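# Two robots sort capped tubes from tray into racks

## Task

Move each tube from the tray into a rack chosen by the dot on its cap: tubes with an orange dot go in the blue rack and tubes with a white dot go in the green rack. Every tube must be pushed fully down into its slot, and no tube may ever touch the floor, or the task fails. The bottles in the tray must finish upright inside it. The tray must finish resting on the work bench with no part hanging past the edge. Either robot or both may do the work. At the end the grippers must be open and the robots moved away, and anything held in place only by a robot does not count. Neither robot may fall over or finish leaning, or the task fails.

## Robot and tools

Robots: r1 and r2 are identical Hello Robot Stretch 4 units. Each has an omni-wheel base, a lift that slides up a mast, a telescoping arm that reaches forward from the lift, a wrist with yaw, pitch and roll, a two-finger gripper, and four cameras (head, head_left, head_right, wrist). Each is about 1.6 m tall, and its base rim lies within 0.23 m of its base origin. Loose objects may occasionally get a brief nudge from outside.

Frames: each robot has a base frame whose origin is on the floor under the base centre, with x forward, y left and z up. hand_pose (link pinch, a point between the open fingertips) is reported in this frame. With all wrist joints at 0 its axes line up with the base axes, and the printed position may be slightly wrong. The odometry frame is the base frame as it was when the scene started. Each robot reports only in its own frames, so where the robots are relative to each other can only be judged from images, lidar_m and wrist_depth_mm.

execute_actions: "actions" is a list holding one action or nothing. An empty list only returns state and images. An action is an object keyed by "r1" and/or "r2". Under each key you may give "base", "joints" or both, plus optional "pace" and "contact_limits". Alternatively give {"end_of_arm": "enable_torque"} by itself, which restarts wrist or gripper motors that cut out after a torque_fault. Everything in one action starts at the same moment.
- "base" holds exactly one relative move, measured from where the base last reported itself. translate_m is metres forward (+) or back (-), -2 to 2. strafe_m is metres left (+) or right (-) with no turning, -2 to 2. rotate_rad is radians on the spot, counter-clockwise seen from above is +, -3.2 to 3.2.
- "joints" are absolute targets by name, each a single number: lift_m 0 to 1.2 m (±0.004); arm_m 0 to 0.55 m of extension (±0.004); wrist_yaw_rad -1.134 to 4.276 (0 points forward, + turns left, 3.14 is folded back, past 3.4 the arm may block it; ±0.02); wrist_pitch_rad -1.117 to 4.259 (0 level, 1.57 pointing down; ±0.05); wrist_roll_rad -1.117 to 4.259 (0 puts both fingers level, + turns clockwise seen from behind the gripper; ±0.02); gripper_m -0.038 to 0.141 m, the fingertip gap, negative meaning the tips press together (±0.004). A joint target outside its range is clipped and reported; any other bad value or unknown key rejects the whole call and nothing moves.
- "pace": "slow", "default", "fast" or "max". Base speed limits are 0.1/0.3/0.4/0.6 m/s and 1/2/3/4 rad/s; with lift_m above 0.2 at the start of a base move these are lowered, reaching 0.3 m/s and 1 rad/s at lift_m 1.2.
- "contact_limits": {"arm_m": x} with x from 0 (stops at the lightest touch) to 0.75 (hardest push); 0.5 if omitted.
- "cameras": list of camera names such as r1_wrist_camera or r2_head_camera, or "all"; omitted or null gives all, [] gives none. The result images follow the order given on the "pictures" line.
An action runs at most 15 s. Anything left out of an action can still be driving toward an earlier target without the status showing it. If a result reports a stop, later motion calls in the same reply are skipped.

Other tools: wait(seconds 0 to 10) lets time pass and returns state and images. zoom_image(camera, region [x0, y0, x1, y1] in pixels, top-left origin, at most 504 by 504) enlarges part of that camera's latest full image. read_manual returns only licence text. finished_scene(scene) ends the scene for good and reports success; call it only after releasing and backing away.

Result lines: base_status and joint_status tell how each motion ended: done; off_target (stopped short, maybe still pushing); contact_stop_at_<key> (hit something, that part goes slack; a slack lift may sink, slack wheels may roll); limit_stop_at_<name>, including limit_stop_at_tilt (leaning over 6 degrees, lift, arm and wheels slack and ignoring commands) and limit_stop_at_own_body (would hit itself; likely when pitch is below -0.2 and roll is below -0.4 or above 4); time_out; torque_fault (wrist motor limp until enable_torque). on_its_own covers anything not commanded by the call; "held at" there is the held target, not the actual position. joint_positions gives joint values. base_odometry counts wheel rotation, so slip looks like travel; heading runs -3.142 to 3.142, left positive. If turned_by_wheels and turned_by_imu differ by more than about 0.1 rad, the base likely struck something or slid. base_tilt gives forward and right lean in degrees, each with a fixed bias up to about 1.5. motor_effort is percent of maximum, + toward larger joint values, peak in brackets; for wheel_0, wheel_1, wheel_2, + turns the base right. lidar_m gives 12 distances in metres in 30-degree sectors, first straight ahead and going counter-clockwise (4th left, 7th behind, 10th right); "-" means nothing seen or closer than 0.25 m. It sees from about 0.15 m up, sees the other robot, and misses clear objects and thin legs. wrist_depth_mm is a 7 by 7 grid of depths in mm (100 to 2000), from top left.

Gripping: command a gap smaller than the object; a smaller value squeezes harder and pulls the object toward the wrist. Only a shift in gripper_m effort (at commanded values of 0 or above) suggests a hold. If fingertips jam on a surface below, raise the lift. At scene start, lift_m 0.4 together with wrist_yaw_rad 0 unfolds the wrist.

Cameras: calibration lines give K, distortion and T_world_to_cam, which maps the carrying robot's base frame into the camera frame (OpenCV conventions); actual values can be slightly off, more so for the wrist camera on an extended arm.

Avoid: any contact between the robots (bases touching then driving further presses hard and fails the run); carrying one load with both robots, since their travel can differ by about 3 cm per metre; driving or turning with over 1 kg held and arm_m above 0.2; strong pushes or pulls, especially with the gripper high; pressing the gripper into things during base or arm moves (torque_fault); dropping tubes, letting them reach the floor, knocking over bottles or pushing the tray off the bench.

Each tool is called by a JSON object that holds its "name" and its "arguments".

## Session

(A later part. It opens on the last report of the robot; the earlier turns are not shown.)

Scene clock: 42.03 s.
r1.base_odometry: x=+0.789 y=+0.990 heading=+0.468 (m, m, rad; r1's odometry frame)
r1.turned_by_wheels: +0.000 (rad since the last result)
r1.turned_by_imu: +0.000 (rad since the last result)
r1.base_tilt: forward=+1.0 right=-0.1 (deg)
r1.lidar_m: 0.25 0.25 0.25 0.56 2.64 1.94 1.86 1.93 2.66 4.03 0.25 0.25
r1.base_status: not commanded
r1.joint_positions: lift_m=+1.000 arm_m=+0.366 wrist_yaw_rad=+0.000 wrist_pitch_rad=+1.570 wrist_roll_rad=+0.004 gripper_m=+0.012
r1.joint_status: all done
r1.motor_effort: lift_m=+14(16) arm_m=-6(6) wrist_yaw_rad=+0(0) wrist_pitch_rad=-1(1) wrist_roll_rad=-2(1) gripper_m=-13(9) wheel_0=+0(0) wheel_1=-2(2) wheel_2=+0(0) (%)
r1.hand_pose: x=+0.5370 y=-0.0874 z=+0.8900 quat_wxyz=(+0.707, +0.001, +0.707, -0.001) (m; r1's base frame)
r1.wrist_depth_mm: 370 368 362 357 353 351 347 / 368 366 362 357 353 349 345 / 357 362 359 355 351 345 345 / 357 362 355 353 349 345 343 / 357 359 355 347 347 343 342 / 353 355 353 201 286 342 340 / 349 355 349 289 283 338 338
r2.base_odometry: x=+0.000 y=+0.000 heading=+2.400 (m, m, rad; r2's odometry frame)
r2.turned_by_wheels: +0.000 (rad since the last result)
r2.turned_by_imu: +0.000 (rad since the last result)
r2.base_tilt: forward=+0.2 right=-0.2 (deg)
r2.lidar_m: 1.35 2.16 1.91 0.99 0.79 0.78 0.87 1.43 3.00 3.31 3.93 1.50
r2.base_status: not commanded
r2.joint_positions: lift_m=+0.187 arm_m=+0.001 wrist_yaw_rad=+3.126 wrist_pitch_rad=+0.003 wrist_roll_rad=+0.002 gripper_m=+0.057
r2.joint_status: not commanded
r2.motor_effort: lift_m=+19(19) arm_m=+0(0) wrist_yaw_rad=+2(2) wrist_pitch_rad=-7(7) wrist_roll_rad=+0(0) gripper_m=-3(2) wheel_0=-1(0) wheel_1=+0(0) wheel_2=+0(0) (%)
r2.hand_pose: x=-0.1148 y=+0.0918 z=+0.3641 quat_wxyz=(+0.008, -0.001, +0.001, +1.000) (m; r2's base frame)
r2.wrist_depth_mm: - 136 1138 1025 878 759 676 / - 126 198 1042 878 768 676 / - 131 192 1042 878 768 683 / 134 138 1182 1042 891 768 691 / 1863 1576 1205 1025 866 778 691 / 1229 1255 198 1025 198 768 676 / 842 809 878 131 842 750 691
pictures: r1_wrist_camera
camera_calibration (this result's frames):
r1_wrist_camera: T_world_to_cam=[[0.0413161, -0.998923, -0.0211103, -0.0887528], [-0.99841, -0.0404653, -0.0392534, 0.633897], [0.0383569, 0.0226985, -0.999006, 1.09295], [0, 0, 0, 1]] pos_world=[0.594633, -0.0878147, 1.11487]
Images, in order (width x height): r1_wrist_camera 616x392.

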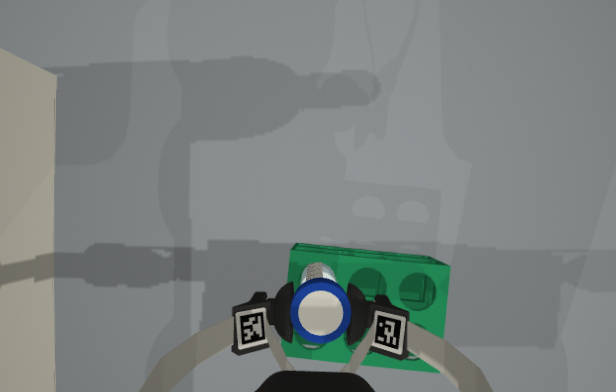

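{"name": "execute_actions", "arguments": {"actions": [{"r1": {"joints": {"lift_m": 0.976}, "pace": "slow"}}], "cameras": ["r1_wrist_camera"]}}

Scene clock: 43.67 s.
r1.base_odometry: x=+0.789 y=+0.990 heading=+0.468 (m, m, rad; r1's odometry frame)
r1.turned_by_wheels: +0.000 (rad since the last result)
r1.turned_by_imu: +0.000 (rad since the last result)
r1.base_tilt: forward=+1.0 right=-0.1 (deg)
r1.lidar_m: 0.25 0.25 0.25 0.54 2.62 1.93 1.86 1.95 2.63 4.03 0.25 0.25
r1.base_status: not commanded
r1.joint_positions: lift_m=+0.976 arm_m=+0.366 wrist_yaw_rad=+0.000 wrist_pitch_rad=+1.570 wrist_roll_rad=+0.004 gripper_m=+0.012
r1.joint_status: all done
r1.motor_effort: lift_m=+14(11) arm_m=-6(5) wrist_yaw_rad=-3(2) wrist_pitch_rad=-2(1) wrist_roll_rad=-2(2) gripper_m=-11(11) wheel_0=+0(0) wheel_1=-2(2) wheel_2=+0(0) (%)
r1.hand_pose: x=+0.5370 y=-0.0874 z=+0.8660 quat_wxyz=(+0.707, +0.001, +0.707, -0.001) (m; r1's base frame)
r1.wrist_depth_mm: 343 342 338 334 330 327 320 / 343 340 334 332 329 324 322 / 340 338 332 330 327 324 320 / 338 336 330 329 324 322 319 / 338 334 329 325 322 320 317 / 334 332 329 201 260 317 317 / 332 329 324 263 259 314 315
r2.base_odometry: x=+0.000 y=+0.000 heading=+2.400 (m, m, rad; r2's odometry frame)
r2.turned_by_wheels: +0.000 (rad since the last result)
r2.turned_by_imu: +0.000 (rad since the last result)
r2.base_tilt: forward=+0.2 right=-0.2 (deg)
r2.lidar_m: 1.32 2.15 1.93 0.96 0.77 0.77 0.86 1.41 3.00 3.32 3.95 1.50
r2.base_status: not commanded
r2.joint_positions: lift_m=+0.187 arm_m=+0.001 wrist_yaw_rad=+3.126 wrist_pitch_rad=+0.003 wrist_roll_rad=+0.002 gripper_m=+0.057
r2.joint_status: not commanded
r2.motor_effort: lift_m=+19(19) arm_m=+0(0) wrist_yaw_rad=+1(0) wrist_pitch_rad=-7(7) wrist_roll_rad=+1(1) gripper_m=-1(1) wheel_0=+0(0) wheel_1=+0(0) wheel_2=+0(0) (%)
r2.hand_pose: x=-0.1148 y=+0.0918 z=+0.3641 quat_wxyz=(+0.008, -0.001, +0.001, +1.000) (m; r2's base frame)
r2.wrist_depth_mm: - 136 1160 1025 891 768 691 / - 126 197 1025 878 768 691 / - 131 191 1025 866 768 676 / 134 138 1182 1025 891 778 683 / 1863 1576 1205 1042 866 759 683 / 1205 1229 198 1042 199 759 683 / 842 809 878 131 842 741 691
pictures: r1_wrist_camera
camera_calibration (this result's frames):
r1_wrist_camera: T_world_to_cam=[[0.0413162, -0.998923, -0.0211103, -0.0892594], [-0.99841, -0.0404654, -0.0392532, 0.632953], [0.0383567, 0.0226985, -0.999006, 1.06897], [0, 0, 0, 1]] pos_world=[0.594632, -0.0878147, 1.09087]
Images, in order (width x height): r1_wrist_camera 616x392.

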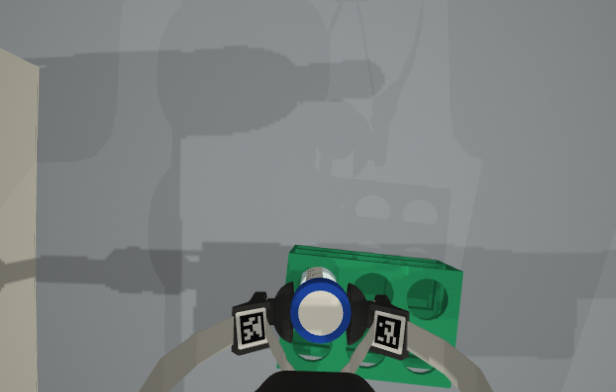

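{"name": "execute_actions", "arguments": {"actions": [{"r1": {"joints": {"gripper_m": 0.07}, "pace": "default"}}], "cameras": ["r1_wrist_camera"]}}

Scene clock: 46.23 s.
r1.base_odometry: x=+0.789 y=+0.990 heading=+0.468 (m, m, rad; r1's odometry frame)
r1.turned_by_wheels: +0.000 (rad since the last result)
r1.turned_by_imu: +0.000 (rad since the last result)
r1.base_tilt: forward=+0.9 right=-0.1 (deg)
r1.lidar_m: 0.25 0.25 0.25 0.53 2.63 1.94 1.87 1.94 2.65 4.03 0.25 0.25
r1.base_status: not commanded
r1.joint_positions: lift_m=+0.976 arm_m=+0.366 wrist_yaw_rad=+0.000 wrist_pitch_rad=+1.570 wrist_roll_rad=+0.004 gripper_m=+0.070
r1.joint_status: all done
r1.motor_effort: lift_m=+14(14) arm_m=-5(6) wrist_yaw_rad=+0(0) wrist_pitch_rad=-2(1) wrist_roll_rad=-1(1) gripper_m=-1(10) wheel_0=+0(0) wheel_1=-2(2) wheel_2=+0(0) (%)
r1.hand_pose: x=+0.5370 y=-0.0874 z=+0.8660 quat_wxyz=(+0.707, +0.001, +0.707, -0.001) (m; r1's base frame)
r1.wrist_depth_mm: 345 342 338 334 329 327 324 / 343 340 336 332 329 325 322 / 342 340 334 329 327 324 320 / 338 334 332 329 327 322 320 / 336 334 330 327 324 320 319 / 334 332 214 204 262 317 315 / 332 330 325 264 262 319 312
r2.base_odometry: x=+0.000 y=+0.000 heading=+2.400 (m, m, rad; r2's odometry frame)
r2.turned_by_wheels: +0.000 (rad since the last result)
r2.turned_by_imu: +0.000 (rad since the last result)
r2.base_tilt: forward=+0.2 right=-0.2 (deg)
r2.lidar_m: 1.34 2.13 1.90 0.98 0.77 0.78 0.88 1.41 3.01 3.34 3.95 1.48
r2.base_status: not commanded
r2.joint_positions: lift_m=+0.187 arm_m=+0.001 wrist_yaw_rad=+3.126 wrist_pitch_rad=+0.003 wrist_roll_rad=+0.002 gripper_m=+0.057
r2.joint_status: not commanded
r2.motor_effort: lift_m=+19(19) arm_m=+0(0) wrist_yaw_rad=+1(1) wrist_pitch_rad=-7(7) wrist_roll_rad=+1(1) gripper_m=-3(4) wheel_0=-1(0) wheel_1=+0(0) wheel_2=+0(0) (%)
r2.hand_pose: x=-0.1148 y=+0.0918 z=+0.3641 quat_wxyz=(+0.008, -0.001, +0.001, +1.000) (m; r2's base frame)
r2.wrist_depth_mm: - 136 1160 1025 878 768 691 / - 126 198 1025 878 759 683 / - 130 192 1042 891 778 676 / 134 138 1160 1042 878 768 691 / 1863 1576 1205 1042 878 778 683 / 1205 1229 198 1025 199 768 691 / 854 809 878 131 842 732 691
pictures: r1_wrist_camera
camera_calibration (this result's frames):
r1_wrist_camera: T_world_to_cam=[[0.041316, -0.998923, -0.0211103, -0.0892593], [-0.99841, -0.0404653, -0.0392534, 0.632952], [0.0383569, 0.0226985, -0.999006, 1.06897], [0, 0, 0, 1]] pos_world=[0.59463, -0.0878147, 1.09087]
Images, in order (width x height): r1_wrist_camera 616x392.

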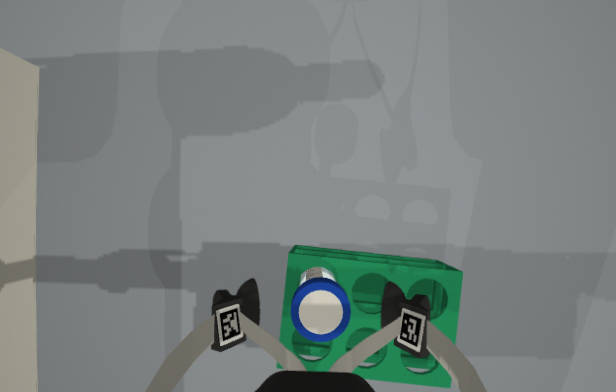

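{"name": "execute_actions", "arguments": {"actions": [{"r1": {"joints": {"lift_m": 1.04}, "pace": "fast"}}], "cameras": []}}

{"name": "execute_actions", "arguments": {"actions": [{"r1": {"base": {"strafe_m": 0.457}, "joints": {"arm_m": 0.343}, "pace": "fast"}}], "cameras": ["r1_wrist_camera"]}}

Scene clock: 50.77 s.
r1.base_odometry: x=+0.789 y=+0.990 heading=+0.468 (m, m, rad; r1's odometry frame)
r1.turned_by_wheels: +0.000 (rad since the last result)
r1.turned_by_imu: -0.001 (rad since the last result)
r1.base_tilt: forward=+1.0 right=-0.1 (deg)
r1.lidar_m: 0.25 0.25 0.25 0.54 2.64 1.95 1.86 1.95 2.63 4.04 0.25 0.25
r1.base_status: not commanded
r1.joint_positions: lift_m=+1.040 arm_m=+0.366 wrist_yaw_rad=+0.000 wrist_pitch_rad=+1.570 wrist_roll_rad=+0.004 gripper_m=+0.070
r1.joint_status: all done
r1.motor_effort: lift_m=+20(22) arm_m=-5(5) wrist_yaw_rad=+1(0) wrist_pitch_rad=+0(0) wrist_roll_rad=-1(1) gripper_m=-2(2) wheel_0=+0(0) wheel_1=-2(2) wheel_2=+0(0) (%)
r1.hand_pose: x=+0.5370 y=-0.0874 z=+0.9295 quat_wxyz=(+0.707, +0.001, +0.707, -0.001) (m; r1's base frame)
r1.wrist_depth_mm: 410 404 404 399 392 392 387 / 382 404 402 397 392 389 384 / 368 404 399 394 392 387 384 / 368 404 399 389 389 384 379 / 364 399 394 389 384 384 377 / 366 397 213 329 325 379 375 / 368 394 389 327 379 377 375
r2.base_odometry: x=+0.000 y=+0.000 heading=+2.400 (m, m, rad; r2's odometry frame)
r2.turned_by_wheels: +0.000 (rad since the last result)
r2.turned_by_imu: +0.000 (rad since the last result)
r2.base_tilt: forward=+0.2 right=-0.2 (deg)
r2.lidar_m: 1.33 2.16 1.91 0.97 0.78 0.77 0.86 1.39 3.00 3.33 3.95 1.49
r2.base_status: not commanded
r2.joint_positions: lift_m=+0.187 arm_m=+0.001 wrist_yaw_rad=+3.126 wrist_pitch_rad=+0.003 wrist_roll_rad=+0.002 gripper_m=+0.057
r2.joint_status: not commanded
r2.motor_effort: lift_m=+19(19) arm_m=+0(0) wrist_yaw_rad=+2(2) wrist_pitch_rad=-7(7) wrist_roll_rad=+0(1) gripper_m=-3(4) wheel_0=+0(0) wheel_1=+0(0) wheel_2=+0(0) (%)
r2.hand_pose: x=-0.1148 y=+0.0918 z=+0.3641 quat_wxyz=(+0.008, -0.001, +0.001, +1.000) (m; r2's base frame)
r2.wrist_depth_mm: - 136 1160 1025 878 759 683 / - 126 198 1042 891 768 691 / - 130 192 1025 891 768 683 / 134 138 1182 1042 878 768 683 / 1863 1618 1229 1042 866 768 691 / 1205 1281 198 1008 199 768 691 / 842 809 866 131 854 741 683
pictures: none
No camera images: the call's "cameras" was empty. Leave "cameras" out to get every camera's image.

Scene clock: 53.40 s.
r1.base_odometry: x=+0.582 y=+1.398 heading=+0.468 (m, m, rad; r1's odometry frame)
r1.turned_by_wheels: +0.000 (rad since the last result)
r1.turned_by_imu: +0.000 (rad since the last result)
r1.base_tilt: forward=+1.0 right=-0.1 (deg)
r1.lidar_m: 0.25 0.25 0.25 0.56 2.66 1.95 1.86 1.93 2.65 0.54 0.25 0.25
r1.base_status: done
r1.joint_positions: lift_m=+1.040 arm_m=+0.344 wrist_yaw_rad=+0.000 wrist_pitch_rad=+1.570 wrist_roll_rad=+0.004 gripper_m=+0.070
r1.joint_status: all done
r1.motor_effort: lift_m=+20(20) arm_m=-5(6) wrist_yaw_rad=+0(2) wrist_pitch_rad=-2(0) wrist_roll_rad=-2(2) gripper_m=+1(4) wheel_0=+1(12) wheel_1=+1(12) wheel_2=+0(3) (%)
r1.hand_pose: x=+0.5150 y=-0.0874 z=+0.9295 quat_wxyz=(+0.707, +0.001, +0.707, -0.001) (m; r1's base frame)
r1.wrist_depth_mm: 413 407 404 399 394 248 216 / 410 404 397 394 389 254 384 / 404 404 397 392 389 370 382 / 404 399 389 389 384 353 379 / 402 399 336 329 329 325 377 / 402 397 215 382 322 375 377 / 399 392 304 357 379 347 373
r2.base_odometry: x=+0.000 y=+0.000 heading=+2.400 (m, m, rad; r2's odometry frame)
r2.turned_by_wheels: +0.000 (rad since the last result)
r2.turned_by_imu: +0.000 (rad since the last result)
r2.base_tilt: forward=+0.2 right=-0.2 (deg)
r2.lidar_m: 1.36 2.16 1.91 0.98 0.78 0.75 0.88 1.42 3.00 3.34 3.93 1.49
r2.base_status: not commanded
r2.joint_positions: lift_m=+0.187 arm_m=+0.001 wrist_yaw_rad=+3.126 wrist_pitch_rad=+0.003 wrist_roll_rad=+0.002 gripper_m=+0.057
r2.joint_status: not commanded
r2.motor_effort: lift_m=+19(18) arm_m=+0(0) wrist_yaw_rad=+0(2) wrist_pitch_rad=-7(7) wrist_roll_rad=+1(0) gripper_m=-4(2) wheel_0=+0(0) wheel_1=+0(0) wheel_2=+0(0) (%)
r2.hand_pose: x=-0.1148 y=+0.0918 z=+0.3641 quat_wxyz=(+0.008, -0.001, +0.001, +1.000) (m; r2's base frame)
r2.wrist_depth_mm: - 136 1182 1025 878 768 691 / - 127 197 1025 866 768 683 / - 131 192 1025 891 768 691 / 134 138 1160 1042 878 768 683 / 1921 1576 1229 1042 866 768 683 / 1229 1229 198 1025 200 768 683 / 854 809 878 131 831 732 691
pictures: r1_wrist_camera
camera_calibration (this result's frames):
r1_wrist_camera: T_world_to_cam=[[0.0412536, -0.998926, -0.0211111, -0.0869773], [-0.998413, -0.0404032, -0.0392356, 0.613448], [0.0383405, 0.0226962, -0.999007, 1.13322], [0, 0, 0, 1]] pos_world=[0.572615, -0.0878183, 1.15433]
Images, in order (width x height): r1_wrist_camera 616x392.

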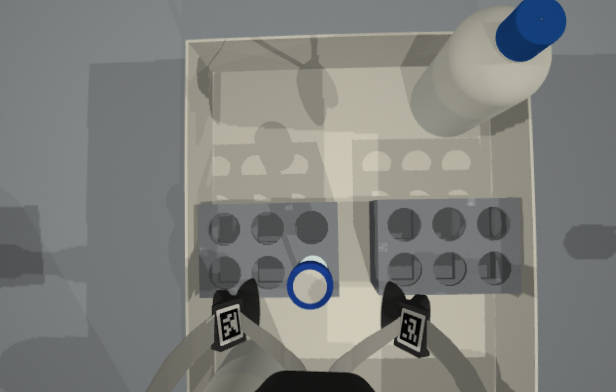

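{"name": "execute_actions", "arguments": {"actions": [{"r1": {"base": {"strafe_m": 0.006}, "joints": {"lift_m": 0.982}, "pace": "default"}}], "cameras": ["r1_wrist_camera"]}}

{"name": "execute_actions", "arguments": {"actions": [{"r1": {"joints": {"gripper_m": 0.012}, "pace": "default"}}], "cameras": ["r1_wrist_camera"]}}

{"name": "execute_actions", "arguments": {"actions": [{"r1": {"joints": {"lift_m": 1.09}, "pace": "fast"}}], "cameras": ["r1_wrist_camera"]}}

Scene clock: 55.47 s.
r1.base_odometry: x=+0.580 y=+1.404 heading=+0.468 (m, m, rad; r1's odometry frame)
r1.turned_by_wheels: +0.000 (rad since the last result)
r1.turned_by_imu: -0.001 (rad since the last result)
r1.base_tilt: forward=+0.9 right=-0.2 (deg)
r1.lidar_m: 0.25 0.25 0.25 0.56 2.65 1.95 1.86 1.93 2.64 0.55 0.25 0.25
r1.base_status: done
r1.joint_positions: lift_m=+0.982 arm_m=+0.344 wrist_yaw_rad=+0.000 wrist_pitch_rad=+1.570 wrist_roll_rad=+0.004 gripper_m=+0.070
r1.joint_status: all done
r1.motor_effort: lift_m=+14(20) arm_m=-5(5) wrist_yaw_rad=-1(0) wrist_pitch_rad=+0(1) wrist_roll_rad=-1(2) gripper_m=-2(1) wheel_0=+0(6) wheel_1=-3(10) wheel_2=+0(3) (%)
r1.hand_pose: x=+0.5150 y=-0.0874 z=+0.8720 quat_wxyz=(+0.707, +0.001, +0.707, -0.001) (m; r1's base frame)
r1.wrist_depth_mm: 351 347 300 301 303 224 189 / 349 345 338 334 332 256 225 / 347 343 334 336 330 327 286 / 345 342 322 330 329 325 279 / 345 340 274 273 322 266 265 / 342 338 214 208 265 294 272 / 340 338 306 325 322 319 287
r2.base_odometry: x=+0.000 y=+0.000 heading=+2.400 (m, m, rad; r2's odometry frame)
r2.turned_by_wheels: +0.000 (rad since the last result)
r2.turned_by_imu: +0.000 (rad since the last result)
r2.base_tilt: forward=+0.2 right=-0.2 (deg)
r2.lidar_m: 1.35 2.15 1.90 0.98 0.79 0.77 0.87 1.41 2.98 3.33 3.94 1.49
r2.base_status: not commanded
r2.joint_positions: lift_m=+0.187 arm_m=+0.001 wrist_yaw_rad=+3.126 wrist_pitch_rad=+0.003 wrist_roll_rad=+0.002 gripper_m=+0.057
r2.joint_status: not commanded
r2.motor_effort: lift_m=+19(19) arm_m=+0(0) wrist_yaw_rad=+1(2) wrist_pitch_rad=-7(8) wrist_roll_rad=+0(0) gripper_m=-2(3) wheel_0=+0(1) wheel_1=+0(0) wheel_2=+1(0) (%)
r2.hand_pose: x=-0.1148 y=+0.0918 z=+0.3641 quat_wxyz=(+0.008, -0.001, +0.001, +1.000) (m; r2's base frame)
r2.wrist_depth_mm: - 136 1182 1042 878 759 691 / - 126 197 1008 891 759 676 / - 131 192 1025 878 768 676 / 134 138 1160 1042 878 778 691 / 1863 1576 1205 1042 866 768 691 / 1229 1255 198 1008 199 759 683 / 842 798 878 131 854 750 691
pictures: r1_wrist_camera
camera_calibration (this result's frames):
r1_wrist_camera: T_world_to_cam=[[0.0412536, -0.998926, -0.021111, -0.08819], [-0.998413, -0.0404032, -0.0392359, 0.611191], [0.0383408, 0.0226962, -0.999007, 1.07583], [0, 0, 0, 1]] pos_world=[0.572611, -0.0878183, 1.09688]
Images, in order (width x height): r1_wrist_camera 616x392.

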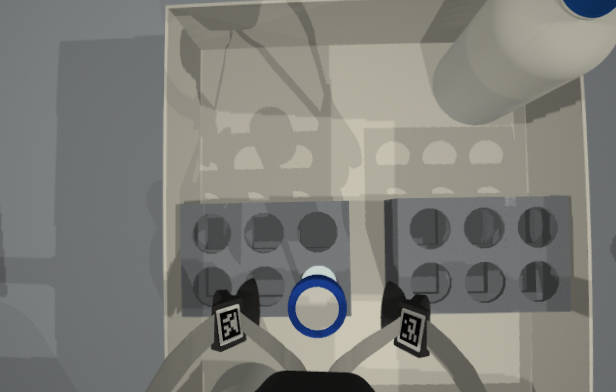

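Scene clock: 56.83 s.
r1.base_odometry: x=+0.580 y=+1.404 heading=+0.468 (m, m, rad; r1's odometry frame)
r1.turned_by_wheels: +0.000 (rad since the last result)
r1.turned_by_imu: +0.000 (rad since the last result)
r1.base_tilt: forward=+1.0 right=+0.0 (deg)
r1.lidar_m: 0.25 0.25 0.25 0.55 2.67 1.95 1.86 1.94 2.64 0.55 0.25 0.25
r1.base_status: not commanded
r1.joint_positions: lift_m=+0.982 arm_m=+0.344 wrist_yaw_rad=+0.000 wrist_pitch_rad=+1.570 wrist_roll_rad=+0.004 gripper_m=+0.012
r1.joint_status: all done
r1.motor_effort: lift_m=+13(14) arm_m=-6(5) wrist_yaw_rad=+0(0) wrist_pitch_rad=-2(0) wrist_roll_rad=-2(2) gripper_m=-8(11) wheel_0=+0(0) wheel_1=-3(3) wheel_2=+0(0) (%)
r1.hand_pose: x=+0.5150 y=-0.0874 z=+0.8720 quat_wxyz=(+0.707, +0.001, +0.707, -0.001) (m; r1's base frame)
r1.wrist_depth_mm: 351 349 298 301 304 223 188 / 347 345 338 336 330 257 225 / 349 343 334 332 330 327 286 / 347 342 324 330 329 324 279 / 342 340 273 272 322 266 265 / 342 338 273 202 264 296 273 / 342 336 285 325 320 319 287
r2.base_odometry: x=+0.000 y=+0.000 heading=+2.400 (m, m, rad; r2's odometry frame)
r2.turned_by_wheels: +0.000 (rad since the last result)
r2.turned_by_imu: +0.000 (rad since the last result)
r2.base_tilt: forward=+0.2 right=-0.2 (deg)
r2.lidar_m: 1.34 2.14 1.91 0.98 0.80 0.76 0.88 1.42 3.00 3.30 3.93 1.46
r2.base_status: not commanded
r2.joint_positions: lift_m=+0.187 arm_m=+0.001 wrist_yaw_rad=+3.126 wrist_pitch_rad=+0.003 wrist_roll_rad=+0.002 gripper_m=+0.057
r2.joint_status: not commanded
r2.motor_effort: lift_m=+19(19) arm_m=+0(0) wrist_yaw_rad=+1(1) wrist_pitch_rad=-7(6) wrist_roll_rad=+1(1) gripper_m=+0(5) wheel_0=+0(1) wheel_1=+0(0) wheel_2=+0(0) (%)
r2.hand_pose: x=-0.1148 y=+0.0918 z=+0.3641 quat_wxyz=(+0.008, -0.001, +0.001, +1.000) (m; r2's base frame)
r2.wrist_depth_mm: - 136 1160 1025 878 768 691 / - 126 198 1025 878 768 683 / - 130 192 1042 891 759 683 / 134 138 1182 1042 891 768 683 / 1863 1618 1229 1042 866 778 683 / 1229 1229 197 1008 200 768 691 / 854 809 878 131 854 741 691
pictures: r1_wrist_camera
camera_calibration (this result's frames):
r1_wrist_camera: T_world_to_cam=[[0.0412536, -0.998926, -0.021111, -0.0881899], [-0.998413, -0.0404032, -0.0392359, 0.61119], [0.0383408, 0.0226962, -0.999007, 1.07583], [0, 0, 0, 1]] pos_world=[0.57261, -0.0878183, 1.09688]
Images, in order (width x height): r1_wrist_camera 616x392.

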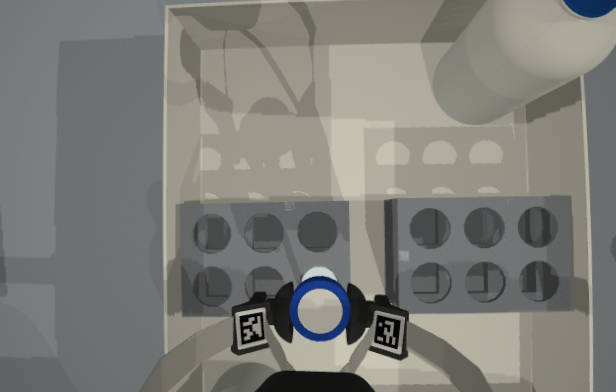

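Scene clock: 58.03 s.
r1.base_odometry: x=+0.580 y=+1.404 heading=+0.468 (m, m, rad; r1's odometry frame)
r1.turned_by_wheels: +0.000 (rad since the last result)
r1.turned_by_imu: +0.000 (rad since the last result)
r1.base_tilt: forward=+0.9 right=+0.0 (deg)
r1.lidar_m: 0.25 0.25 0.25 0.55 2.65 1.95 1.87 1.94 2.63 0.56 0.25 0.25
r1.base_status: not commanded
r1.joint_positions: lift_m=+1.090 arm_m=+0.344 wrist_yaw_rad=+0.000 wrist_pitch_rad=+1.570 wrist_roll_rad=+0.004 gripper_m=+0.012
r1.joint_status: all done
r1.motor_effort: lift_m=+20(20) arm_m=-5(5) wrist_yaw_rad=+0(2) wrist_pitch_rad=+0(1) wrist_roll_rad=-2(2) gripper_m=-9(11) wheel_0=+0(0) wheel_1=-3(3) wheel_2=+0(0) (%)
r1.hand_pose: x=+0.5150 y=-0.0874 z=+0.9795 quat_wxyz=(+0.707, +0.001, +0.707, -0.001) (m; r1's base frame)
r1.wrist_depth_mm: 462 462 455 449 445 439 439 / 462 455 445 442 407 297 433 / 459 455 445 439 436 394 433 / 455 452 442 436 433 418 427 / 455 452 436 379 402 373 424 / 455 449 397 202 427 427 424 / 449 445 306 384 424 362 424
r2.base_odometry: x=+0.000 y=+0.000 heading=+2.400 (m, m, rad; r2's odometry frame)
r2.turned_by_wheels: +0.000 (rad since the last result)
r2.turned_by_imu: +0.000 (rad since the last result)
r2.base_tilt: forward=+0.2 right=-0.2 (deg)
r2.lidar_m: 1.34 2.14 1.91 0.97 0.79 0.78 0.89 1.42 3.00 3.32 3.93 1.49
r2.base_status: not commanded
r2.joint_positions: lift_m=+0.187 arm_m=+0.001 wrist_yaw_rad=+3.126 wrist_pitch_rad=+0.003 wrist_roll_rad=+0.002 gripper_m=+0.057
r2.joint_status: not commanded
r2.motor_effort: lift_m=+19(19) arm_m=+0(0) wrist_yaw_rad=+0(0) wrist_pitch_rad=-7(6) wrist_roll_rad=+1(1) gripper_m=-3(5) wheel_0=-1(1) wheel_1=+0(0) wheel_2=+0(0) (%)
r2.hand_pose: x=-0.1148 y=+0.0918 z=+0.3641 quat_wxyz=(+0.008, -0.001, +0.001, +1.000) (m; r2's base frame)
r2.wrist_depth_mm: - 136 1160 1025 878 768 683 / - 126 197 1042 891 759 683 / - 130 193 1042 878 768 683 / 134 138 1182 1042 878 778 683 / 1863 1576 1205 1025 866 778 683 / 1229 1229 197 1008 199 768 691 / 854 809 866 131 854 741 683
pictures: r1_wrist_camera
camera_calibration (this result's frames):
r1_wrist_camera: T_world_to_cam=[[0.0412545, -0.998926, -0.0211089, -0.0859244], [-0.998411, -0.040403, -0.0392868, 0.615467], [0.0383917, 0.0226961, -0.999005, 1.18315], [0, 0, 0, 1]] pos_world=[0.57261, -0.0878183, 1.20434]
Images, in order (width x height): r1_wrist_camera 616x392.

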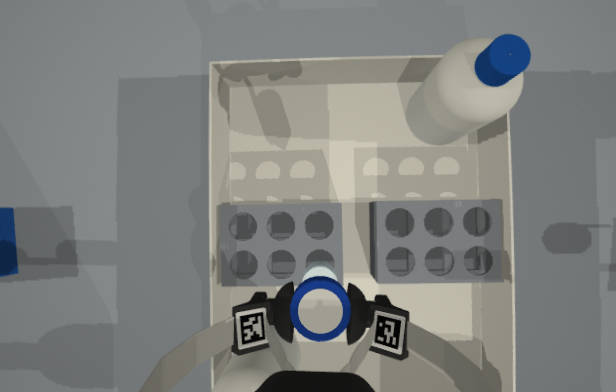

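{"name": "execute_actions", "arguments": {"actions": [{"r1": {"base": {"strafe_m": -0.54}, "joints": {"arm_m": 0.322, "lift_m": 1.13}, "pace": "fast"}}], "cameras": ["r1_wrist_camera"]}}

{"name": "execute_actions", "arguments": {"actions": [{"r1": {"joints": {"lift_m": 1.05}, "pace": "default"}}], "cameras": ["r1_wrist_camera"]}}

Scene clock: 62.73 s.
r1.base_odometry: x=+0.823 y=+0.922 heading=+0.467 (m, m, rad; r1's odometry frame)
r1.turned_by_wheels: +0.000 (rad since the last result)
r1.turned_by_imu: +0.000 (rad since the last result)
r1.base_tilt: forward=+1.0 right=-0.2 (deg)
r1.lidar_m: 0.25 0.25 0.25 0.55 2.63 1.95 1.84 1.95 2.64 3.95 0.25 0.25
r1.base_status: done
r1.joint_positions: lift_m=+1.130 arm_m=+0.323 wrist_yaw_rad=+0.000 wrist_pitch_rad=+1.570 wrist_roll_rad=+0.004 gripper_m=+0.012
r1.joint_status: all done
r1.motor_effort: lift_m=+20(22) arm_m=-5(5) wrist_yaw_rad=-1(0) wrist_pitch_rad=+0(0) wrist_roll_rad=-1(1) gripper_m=-11(9) wheel_0=+0(9) wheel_1=-2(9) wheel_2=+0(1) (%)
r1.hand_pose: x=+0.4940 y=-0.0874 z=+1.0195 quat_wxyz=(+0.707, +0.001, +0.707, -0.001) (m; r1's base frame)
r1.wrist_depth_mm: 508 500 496 492 488 480 1229 / 473 500 492 492 477 477 1255 / 469 500 492 488 480 480 1229 / 466 496 488 484 480 469 1205 / 466 496 484 424 473 469 1205 / 477 488 484 202 469 469 1205 / 488 484 480 477 469 466 1182
r2.base_odometry: x=+0.000 y=+0.000 heading=+2.400 (m, m, rad; r2's odometry frame)
r2.turned_by_wheels: +0.000 (rad since the last result)
r2.turned_by_imu: +0.000 (rad since the last result)
r2.base_tilt: forward=+0.2 right=-0.2 (deg)
r2.lidar_m: 1.34 2.14 1.93 0.99 0.79 0.77 0.88 1.38 2.99 3.33 3.91 1.49
r2.base_status: not commanded
r2.joint_positions: lift_m=+0.187 arm_m=+0.001 wrist_yaw_rad=+3.126 wrist_pitch_rad=+0.003 wrist_roll_rad=+0.002 gripper_m=+0.057
r2.joint_status: not commanded
r2.motor_effort: lift_m=+19(19) arm_m=+0(0) wrist_yaw_rad=+2(1) wrist_pitch_rad=-7(7) wrist_roll_rad=+0(0) gripper_m=-5(1) wheel_0=+0(1) wheel_1=+0(0) wheel_2=+0(0) (%)
r2.hand_pose: x=-0.1148 y=+0.0918 z=+0.3641 quat_wxyz=(+0.008, -0.001, +0.001, +1.000) (m; r2's base frame)
r2.wrist_depth_mm: - 135 1182 1042 891 759 683 / - 126 198 1025 878 768 683 / - 130 192 1025 878 768 676 / 134 138 1160 1042 891 778 691 / 1863 1618 1229 1042 878 768 683 / 1205 1229 198 1008 200 778 683 / 842 798 891 131 842 750 691
pictures: r1_wrist_camera
camera_calibration (this result's frames):
r1_wrist_camera: T_world_to_cam=[[0.0412633, -0.998925, -0.0211099, -0.0842173], [-0.998411, -0.0404124, -0.0392627, 0.596059], [0.0383674, 0.0226965, -0.999006, 1.22394], [0, 0, 0, 1]] pos_world=[0.551628, -0.0878178, 1.24435]
Images, in order (width x height): r1_wrist_camera 616x392.

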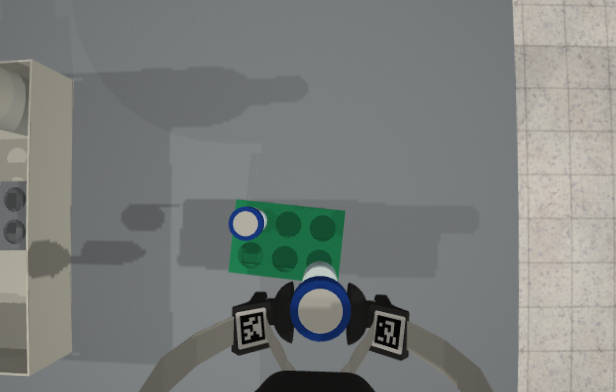

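Scene clock: 64.07 s.
r1.base_odometry: x=+0.823 y=+0.922 heading=+0.467 (m, m, rad; r1's odometry frame)
r1.turned_by_wheels: +0.000 (rad since the last result)
r1.turned_by_imu: +0.000 (rad since the last result)
r1.base_tilt: forward=+1.0 right=-0.1 (deg)
r1.lidar_m: 0.25 0.25 0.25 0.55 2.65 1.94 1.85 1.94 2.65 3.96 0.25 0.25
r1.base_status: not commanded
r1.joint_positions: lift_m=+1.050 arm_m=+0.323 wrist_yaw_rad=+0.000 wrist_pitch_rad=+1.570 wrist_roll_rad=+0.004 gripper_m=+0.012
r1.joint_status: all done
r1.motor_effort: lift_m=+14(18) arm_m=-6(5) wrist_yaw_rad=+0(1) wrist_pitch_rad=-2(1) wrist_roll_rad=-1(1) gripper_m=-8(10) wheel_0=-1(1) wheel_1=-1(1) wheel_2=+0(0) (%)
r1.hand_pose: x=+0.4940 y=-0.0874 z=+0.9400 quat_wxyz=(+0.707, +0.001, +0.707, -0.001) (m; r1's base frame)
r1.wrist_depth_mm: 421 421 413 410 404 402 1138 / 421 418 413 404 402 397 1160 / 418 415 410 404 402 394 1138 / 415 413 407 402 399 394 1138 / 415 410 375 343 397 392 1118 / 413 407 402 200 392 389 1118 / 410 404 402 394 392 387 1118
r2.base_odometry: x=+0.000 y=+0.000 heading=+2.400 (m, m, rad; r2's odometry frame)
r2.turned_by_wheels: +0.000 (rad since the last result)
r2.turned_by_imu: +0.000 (rad since the last result)
r2.base_tilt: forward=+0.3 right=-0.2 (deg)
r2.lidar_m: 1.35 2.18 1.91 0.96 0.78 0.78 0.87 1.41 3.00 3.35 3.95 1.49
r2.base_status: not commanded
r2.joint_positions: lift_m=+0.187 arm_m=+0.001 wrist_yaw_rad=+3.126 wrist_pitch_rad=+0.003 wrist_roll_rad=+0.002 gripper_m=+0.057
r2.joint_status: not commanded
r2.motor_effort: lift_m=+19(19) arm_m=+0(0) wrist_yaw_rad=+1(1) wrist_pitch_rad=-6(7) wrist_roll_rad=+0(0) gripper_m=-3(4) wheel_0=+0(1) wheel_1=+0(0) wheel_2=+0(0) (%)
r2.hand_pose: x=-0.1148 y=+0.0918 z=+0.3641 quat_wxyz=(+0.008, -0.001, +0.001, +1.000) (m; r2's base frame)
r2.wrist_depth_mm: - 136 1182 1025 866 768 683 / - 126 197 1025 878 778 683 / - 130 192 1042 866 768 683 / 134 138 1182 1025 891 768 683 / 1863 1576 1229 1008 866 778 683 / 1229 1229 198 1008 199 778 683 / 842 809 866 131 842 741 683
pictures: r1_wrist_camera
camera_calibration (this result's frames):
r1_wrist_camera: T_world_to_cam=[[0.0412631, -0.998925, -0.0211099, -0.0858952], [-0.998411, -0.0404122, -0.0392627, 0.592933], [0.0383674, 0.0226965, -0.999006, 1.14452], [0, 0, 0, 1]] pos_world=[0.551623, -0.0878178, 1.16485]
Images, in order (width x height): r1_wrist_camera 616x392.

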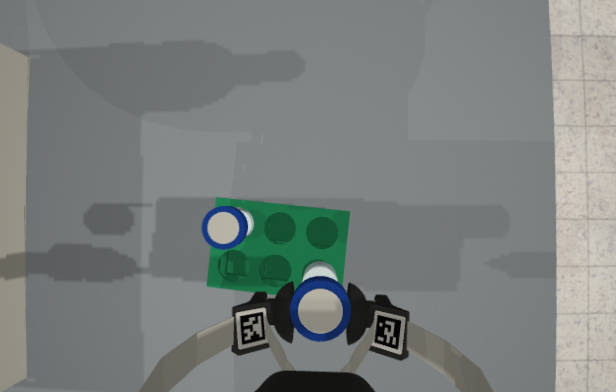

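{"name": "zoom_image", "arguments": {"camera": "r1_wrist_camera", "region": [190, 180, 410, 340]}}

Region (190, 180, 410, 340) of r1_wrist_camera's 616x392 image, scaled by 2.291; it fills the top 367 rows of this view, and the rest is white.

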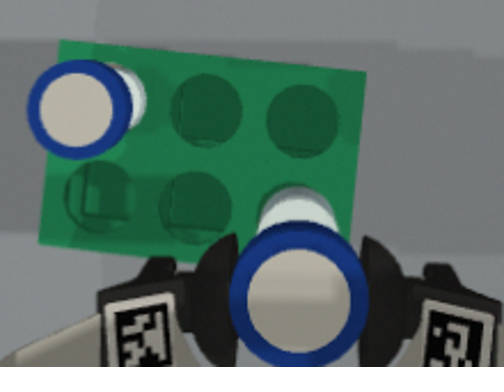

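{"name": "execute_actions", "arguments": {"actions": [{"r1": {"joints": {"arm_m": 0.318, "lift_m": 1.005}, "pace": "slow"}}], "cameras": ["r1_wrist_camera"]}}

Scene clock: 66.83 s.
r1.base_odometry: x=+0.823 y=+0.922 heading=+0.467 (m, m, rad; r1's odometry frame)
r1.turned_by_wheels: +0.000 (rad since the last result)
r1.turned_by_imu: +0.000 (rad since the last result)
r1.base_tilt: forward=+0.9 right=-0.1 (deg)
r1.lidar_m: 0.25 0.25 0.25 0.56 2.61 1.94 1.86 1.93 2.64 3.96 0.25 0.25
r1.base_status: not commanded
r1.joint_positions: lift_m=+1.005 arm_m=+0.319 wrist_yaw_rad=+0.000 wrist_pitch_rad=+1.570 wrist_roll_rad=+0.004 gripper_m=+0.012
r1.joint_status: all done
r1.motor_effort: lift_m=+14(14) arm_m=-6(5) wrist_yaw_rad=-1(3) wrist_pitch_rad=+0(1) wrist_roll_rad=-2(2) gripper_m=-8(12) wheel_0=-1(1) wheel_1=-1(2) wheel_2=+0(0) (%)
r1.hand_pose: x=+0.4900 y=-0.0874 z=+0.8950 quat_wxyz=(+0.707, +0.001, +0.707, -0.001) (m; r1's base frame)
r1.wrist_depth_mm: 375 370 368 364 359 357 351 / 375 370 366 362 357 351 353 / 373 368 366 359 355 353 349 / 370 366 359 359 351 349 349 / 368 364 300 298 351 349 347 / 368 364 300 201 347 347 343 / 362 359 353 351 347 343 342
r2.base_odometry: x=+0.000 y=+0.000 heading=+2.400 (m, m, rad; r2's odometry frame)
r2.turned_by_wheels: +0.000 (rad since the last result)
r2.turned_by_imu: +0.000 (rad since the last result)
r2.base_tilt: forward=+0.2 right=-0.2 (deg)
r2.lidar_m: 1.33 2.14 1.89 0.99 0.79 0.78 0.88 1.42 3.00 3.34 3.93 1.49
r2.base_status: not commanded
r2.joint_positions: lift_m=+0.187 arm_m=+0.001 wrist_yaw_rad=+3.126 wrist_pitch_rad=+0.003 wrist_roll_rad=+0.002 gripper_m=+0.057
r2.joint_status: not commanded
r2.motor_effort: lift_m=+19(19) arm_m=+0(0) wrist_yaw_rad=+1(1) wrist_pitch_rad=-7(7) wrist_roll_rad=+1(1) gripper_m=+1(5) wheel_0=+0(1) wheel_1=+0(0) wheel_2=+0(0) (%)
r2.hand_pose: x=-0.1148 y=+0.0918 z=+0.3641 quat_wxyz=(+0.008, -0.001, +0.001, +1.000) (m; r2's base frame)
r2.wrist_depth_mm: - 136 1182 1025 878 768 691 / - 126 197 1025 878 759 683 / - 130 193 1025 866 768 691 / 134 138 1182 1042 878 768 683 / 1863 1576 1205 1025 866 778 691 / 1205 1229 197 1025 200 768 683 / 854 809 891 131 842 741 683
pictures: r1_wrist_camera
camera_calibration (this result's frames):
r1_wrist_camera: T_world_to_cam=[[0.0412631, -0.998925, -0.0211099, -0.0866809], [-0.998411, -0.0404122, -0.0392627, 0.587208], [0.0383674, 0.0226965, -0.999006, 1.09975], [0, 0, 0, 1]] pos_world=[0.547657, -0.0878178, 1.11988]
Images, in order (width x height): r1_wrist_camera 616x392.

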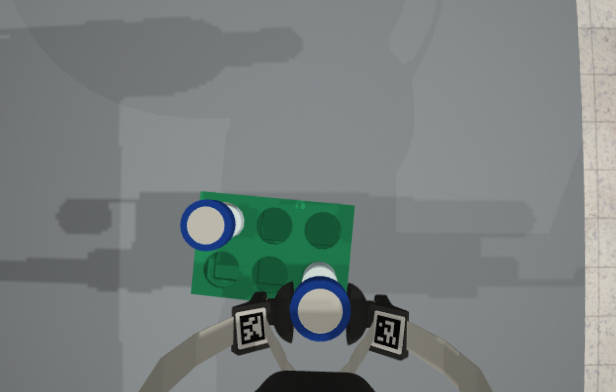

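{"name": "execute_actions", "arguments": {"actions": [{"r1": {"joints": {"lift_m": 0.976}, "pace": "slow"}}], "cameras": ["r1_wrist_camera"]}}

{"name": "execute_actions", "arguments": {"actions": [{"r1": {"joints": {"gripper_m": 0.06}, "pace": "default"}}], "cameras": ["r1_wrist_camera"]}}

Scene clock: 68.33 s.
r1.base_odometry: x=+0.823 y=+0.922 heading=+0.467 (m, m, rad; r1's odometry frame)
r1.turned_by_wheels: +0.000 (rad since the last result)
r1.turned_by_imu: +0.000 (rad since the last result)
r1.base_tilt: forward=+1.0 right=+0.0 (deg)
r1.lidar_m: 0.25 0.25 0.25 0.54 2.64 1.95 1.86 1.93 2.66 3.96 0.25 0.25
r1.base_status: not commanded
r1.joint_positions: lift_m=+0.976 arm_m=+0.319 wrist_yaw_rad=+0.000 wrist_pitch_rad=+1.570 wrist_roll_rad=+0.004 gripper_m=+0.012
r1.joint_status: all done
r1.motor_effort: lift_m=+14(15) arm_m=-5(6) wrist_yaw_rad=-1(0) wrist_pitch_rad=+0(2) wrist_roll_rad=-1(2) gripper_m=-13(12) wheel_0=+0(1) wheel_1=-1(2) wheel_2=+0(0) (%)
r1.hand_pose: x=+0.4900 y=-0.0874 z=+0.8660 quat_wxyz=(+0.707, +0.001, +0.707, -0.001) (m; r1's base frame)
r1.wrist_depth_mm: 345 342 338 334 330 325 324 / 342 340 336 332 329 324 322 / 340 338 334 329 327 324 320 / 340 336 271 327 325 320 317 / 340 332 270 270 324 319 317 / 336 334 270 202 319 319 315 / 334 330 325 324 320 315 314
r2.base_odometry: x=+0.000 y=+0.000 heading=+2.400 (m, m, rad; r2's odometry frame)
r2.turned_by_wheels: +0.000 (rad since the last result)
r2.turned_by_imu: +0.000 (rad since the last result)
r2.base_tilt: forward=+0.2 right=-0.2 (deg)
r2.lidar_m: 1.32 2.14 1.93 0.97 0.79 0.77 0.88 1.42 3.00 3.33 3.94 1.47
r2.base_status: not commanded
r2.joint_positions: lift_m=+0.187 arm_m=+0.001 wrist_yaw_rad=+3.126 wrist_pitch_rad=+0.003 wrist_roll_rad=+0.002 gripper_m=+0.057
r2.joint_status: not commanded
r2.motor_effort: lift_m=+19(19) arm_m=+0(0) wrist_yaw_rad=+1(1) wrist_pitch_rad=-7(7) wrist_roll_rad=+0(1) gripper_m=-3(2) wheel_0=-1(1) wheel_1=+0(0) wheel_2=+0(0) (%)
r2.hand_pose: x=-0.1148 y=+0.0918 z=+0.3641 quat_wxyz=(+0.008, -0.001, +0.001, +1.000) (m; r2's base frame)
r2.wrist_depth_mm: - 135 1205 1042 878 759 691 / - 127 197 1025 891 759 676 / - 131 193 1042 878 759 683 / 134 138 1160 1060 891 768 691 / 1921 1576 1205 1042 878 768 691 / 1205 1229 198 1025 199 768 691 / 842 809 866 131 854 750 691
pictures: r1_wrist_camera
camera_calibration (this result's frames):
r1_wrist_camera: T_world_to_cam=[[0.0412631, -0.998925, -0.0211099, -0.0872931], [-0.998411, -0.0404122, -0.0392627, 0.586068], [0.0383674, 0.0226965, -0.999006, 1.07077], [0, 0, 0, 1]] pos_world=[0.547656, -0.0878178, 1.09088]
Images, in order (width x height): r1_wrist_camera 616x392.

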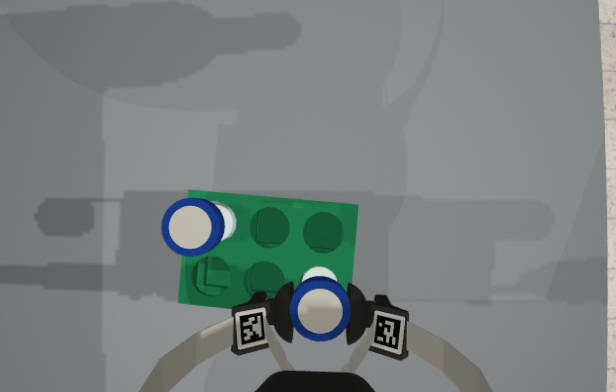

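Scene clock: 69.60 s.
r1.base_odometry: x=+0.823 y=+0.922 heading=+0.467 (m, m, rad; r1's odometry frame)
r1.turned_by_wheels: +0.000 (rad since the last result)
r1.turned_by_imu: +0.000 (rad since the last result)
r1.base_tilt: forward=+1.0 right=-0.1 (deg)
r1.lidar_m: 0.25 0.25 0.25 0.55 2.64 1.92 1.86 1.95 2.65 3.95 0.25 0.25
r1.base_status: not commanded
r1.joint_positions: lift_m=+0.976 arm_m=+0.319 wrist_yaw_rad=+0.000 wrist_pitch_rad=+1.570 wrist_roll_rad=+0.004 gripper_m=+0.060
r1.joint_status: all done
r1.motor_effort: lift_m=+14(14) arm_m=-5(5) wrist_yaw_rad=-1(1) wrist_pitch_rad=-1(3) wrist_roll_rad=-1(1) gripper_m=+0(13) wheel_0=-1(1) wheel_1=-1(1) wheel_2=+0(0) (%)
r1.hand_pose: x=+0.4900 y=-0.0874 z=+0.8660 quat_wxyz=(+0.707, +0.001, +0.707, -0.001) (m; r1's base frame)
r1.wrist_depth_mm: 343 340 340 334 330 327 324 / 343 340 336 334 327 325 324 / 342 336 332 330 327 324 320 / 340 336 272 327 325 322 319 / 340 332 270 267 324 320 317 / 338 332 268 206 322 317 315 / 334 332 325 324 320 315 315
r2.base_odometry: x=+0.000 y=+0.000 heading=+2.400 (m, m, rad; r2's odometry frame)
r2.turned_by_wheels: +0.000 (rad since the last result)
r2.turned_by_imu: +0.000 (rad since the last result)
r2.base_tilt: forward=+0.3 right=-0.2 (deg)
r2.lidar_m: 1.35 2.16 1.92 0.97 0.78 0.78 0.90 1.42 2.99 3.29 3.91 1.47
r2.base_status: not commanded
r2.joint_positions: lift_m=+0.187 arm_m=+0.001 wrist_yaw_rad=+3.126 wrist_pitch_rad=+0.003 wrist_roll_rad=+0.002 gripper_m=+0.057
r2.joint_status: not commanded
r2.motor_effort: lift_m=+19(19) arm_m=+0(0) wrist_yaw_rad=+1(2) wrist_pitch_rad=-7(6) wrist_roll_rad=+0(0) gripper_m=-3(4) wheel_0=-1(1) wheel_1=+0(0) wheel_2=+0(0) (%)
r2.hand_pose: x=-0.1148 y=+0.0918 z=+0.3641 quat_wxyz=(+0.008, -0.001, +0.001, +1.000) (m; r2's base frame)
r2.wrist_depth_mm: - 136 1182 1025 878 759 683 / - 126 197 1025 878 759 676 / - 130 192 1042 891 768 683 / 134 138 1182 1025 878 768 683 / 1863 1618 1205 1025 854 768 683 / 1229 1255 198 1025 200 768 691 / 854 798 866 131 842 741 676
pictures: r1_wrist_camera
camera_calibration (this result's frames):
r1_wrist_camera: T_world_to_cam=[[0.0412631, -0.998925, -0.0211099, -0.087293], [-0.998411, -0.0404121, -0.0392626, 0.586066], [0.0383673, 0.0226965, -0.999006, 1.07077], [0, 0, 0, 1]] pos_world=[0.547654, -0.0878178, 1.09088]
Images, in order (width x height): r1_wrist_camera 616x392.

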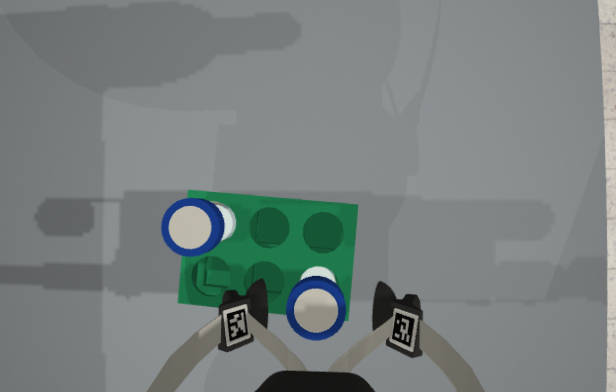

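{"name": "execute_actions", "arguments": {"actions": [{"r1": {"joints": {"lift_m": 1.05}, "pace": "fast"}}], "cameras": []}}

{"name": "execute_actions", "arguments": {"actions": [{"r1": {"base": {"translate_m": -0.3}, "joints": {"arm_m": 0.0}, "pace": "fast"}}], "cameras": ["r1_head_camera", "r1_head_left_camera"]}}

Scene clock: 71.17 s.
r1.base_odometry: x=+0.823 y=+0.922 heading=+0.467 (m, m, rad; r1's odometry frame)
r1.turned_by_wheels: +0.000 (rad since the last result)
r1.turned_by_imu: +0.000 (rad since the last result)
r1.base_tilt: forward=+1.0 right=-0.1 (deg)
r1.lidar_m: 0.25 0.25 0.25 0.55 2.66 1.95 1.86 1.94 2.63 3.94 0.25 0.25
r1.base_status: not commanded
r1.joint_positions: lift_m=+1.050 arm_m=+0.319 wrist_yaw_rad=+0.000 wrist_pitch_rad=+1.570 wrist_roll_rad=+0.004 gripper_m=+0.060
r1.joint_status: all done
r1.motor_effort: lift_m=+20(22) arm_m=-5(5) wrist_yaw_rad=+1(2) wrist_pitch_rad=+0(1) wrist_roll_rad=-2(2) gripper_m=-5(6) wheel_0=-1(0) wheel_1=-1(1) wheel_2=+0(0) (%)
r1.hand_pose: x=+0.4900 y=-0.0874 z=+0.9395 quat_wxyz=(+0.707, +0.001, +0.707, -0.001) (m; r1's base frame)
r1.wrist_depth_mm: 421 421 413 410 404 399 1138 / 418 415 410 407 402 397 1138 / 418 415 407 404 402 397 1160 / 415 410 410 404 399 394 1138 / 413 410 399 340 394 394 1118 / 410 407 343 402 392 389 1118 / 407 407 402 394 394 389 1118
r2.base_odometry: x=+0.000 y=+0.000 heading=+2.400 (m, m, rad; r2's odometry frame)
r2.turned_by_wheels: +0.000 (rad since the last result)
r2.turned_by_imu: +0.000 (rad since the last result)
r2.base_tilt: forward=+0.2 right=-0.1 (deg)
r2.lidar_m: 1.33 2.16 1.91 0.98 0.78 0.77 0.85 1.41 3.00 3.32 3.95 1.47
r2.base_status: not commanded
r2.joint_positions: lift_m=+0.187 arm_m=+0.001 wrist_yaw_rad=+3.126 wrist_pitch_rad=+0.003 wrist_roll_rad=+0.002 gripper_m=+0.057
r2.joint_status: not commanded
r2.motor_effort: lift_m=+19(19) arm_m=+0(0) wrist_yaw_rad=+1(2) wrist_pitch_rad=-7(7) wrist_roll_rad=+0(1) gripper_m=-3(2) wheel_0=+0(1) wheel_1=+0(0) wheel_2=+0(0) (%)
r2.hand_pose: x=-0.1148 y=+0.0918 z=+0.3641 quat_wxyz=(+0.008, -0.001, +0.001, +1.000) (m; r2's base frame)
r2.wrist_depth_mm: - 135 1160 1042 866 768 691 / - 127 198 1025 891 768 691 / - 130 193 1025 878 768 683 / 134 138 1182 1042 878 768 683 / 1921 1618 1229 1042 878 768 683 / 1205 1255 197 1025 200 768 683 / 854 809 878 131 831 732 691
pictures: none
No camera images: the call's "cameras" was empty. Leave "cameras" out to get every camera's image.

Scene clock: 73.50 s.
r1.base_odometry: x=+0.555 y=+0.786 heading=+0.467 (m, m, rad; r1's odometry frame)
r1.turned_by_wheels: +0.000 (rad since the last result)
r1.turned_by_imu: -0.001 (rad since the last result)
r1.base_tilt: forward=+1.0 right=-0.1 (deg)
r1.lidar_m: 0.44 0.47 0.62 4.79 2.20 1.62 1.54 1.62 2.20 3.97 4.14 0.45
r1.base_status: done
r1.joint_positions: lift_m=+1.050 arm_m=+0.001 wrist_yaw_rad=+0.000 wrist_pitch_rad=+1.570 wrist_roll_rad=+0.004 gripper_m=+0.060
r1.joint_status: all done
r1.motor_effort: lift_m=+20(21) arm_m=-5(6) wrist_yaw_rad=+0(2) wrist_pitch_rad=-1(1) wrist_roll_rad=-2(1) gripper_m=-4(7) wheel_0=-1(8) wheel_1=-1(7) wheel_2=-1(13) (%)
r1.hand_pose: x=+0.1722 y=-0.0874 z=+0.9395 quat_wxyz=(+0.707, +0.002, +0.707, -0.002) (m; r1's base frame)
r1.wrist_depth_mm: 433 421 418 418 415 415 1160 / 1205 1229 1229 1205 1205 1182 1138 / 1229 1205 1182 1160 1138 1160 1160 / 1205 1182 1182 1182 1138 1160 1138 / 1229 1205 1205 946 1138 1138 1138 / 1205 1160 960 946 960 1160 1138 / 1229 1205 1160 715 1160 1118 1138
r2.base_odometry: x=+0.000 y=+0.000 heading=+2.400 (m, m, rad; r2's odometry frame)
r2.turned_by_wheels: +0.000 (rad since the last result)
r2.turned_by_imu: +0.000 (rad since the last result)
r2.base_tilt: forward=+0.3 right=-0.2 (deg)
r2.lidar_m: 1.36 2.15 1.91 0.99 0.77 0.77 0.89 1.39 3.01 3.32 3.94 1.49
r2.base_status: not commanded
r2.joint_positions: lift_m=+0.187 arm_m=+0.001 wrist_yaw_rad=+3.126 wrist_pitch_rad=+0.003 wrist_roll_rad=+0.002 gripper_m=+0.057
r2.joint_status: not commanded
r2.motor_effort: lift_m=+19(19) arm_m=+0(0) wrist_yaw_rad=+2(2) wrist_pitch_rad=-7(7) wrist_roll_rad=+1(1) gripper_m=-3(4) wheel_0=+0(1) wheel_1=+0(0) wheel_2=+0(0) (%)
r2.hand_pose: x=-0.1148 y=+0.0918 z=+0.3641 quat_wxyz=(+0.008, -0.001, +0.001, +1.000) (m; r2's base frame)
r2.wrist_depth_mm: - 136 1182 1042 878 759 691 / - 126 197 1025 878 768 676 / - 130 192 1025 891 768 683 / 134 138 1160 1042 878 768 691 / 1863 1576 1205 1042 854 768 691 / 1205 1229 198 1025 199 768 683 / 842 809 878 132 842 750 683
pictures: r1_head_camera, r1_head_left_camera
Images, in order (width x height): r1_head_camera 420x560, r1_head_left_camera 420x672.

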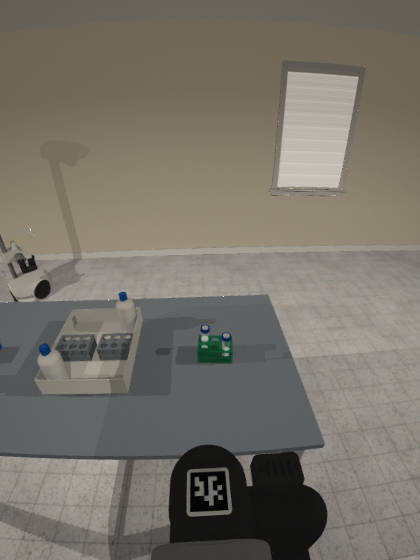

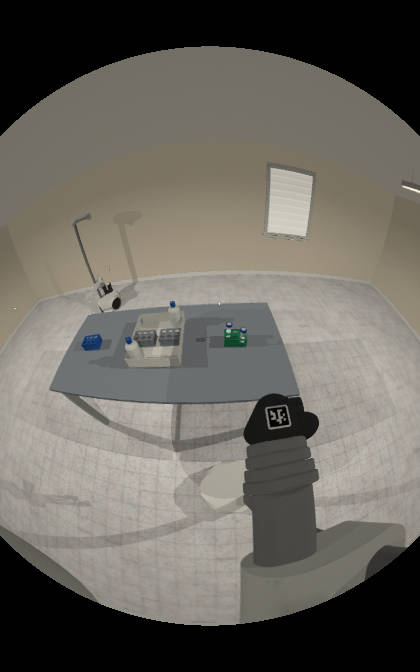

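{"name": "zoom_image", "arguments": {"camera": "r1_head_camera", "region": [20, 280, 260, 400]}}

Region (20, 280, 260, 400) of r1_head_camera's 420x560 image, scaled by 2.100, with more detail than that image has.

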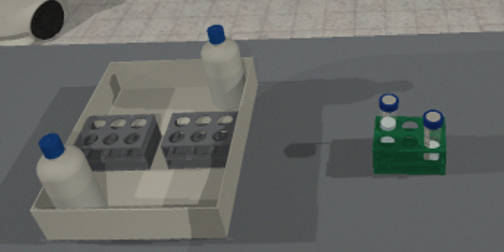

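{"name": "finished_scene", "arguments": {"scene": 1}}

The scene is finished: the task was done.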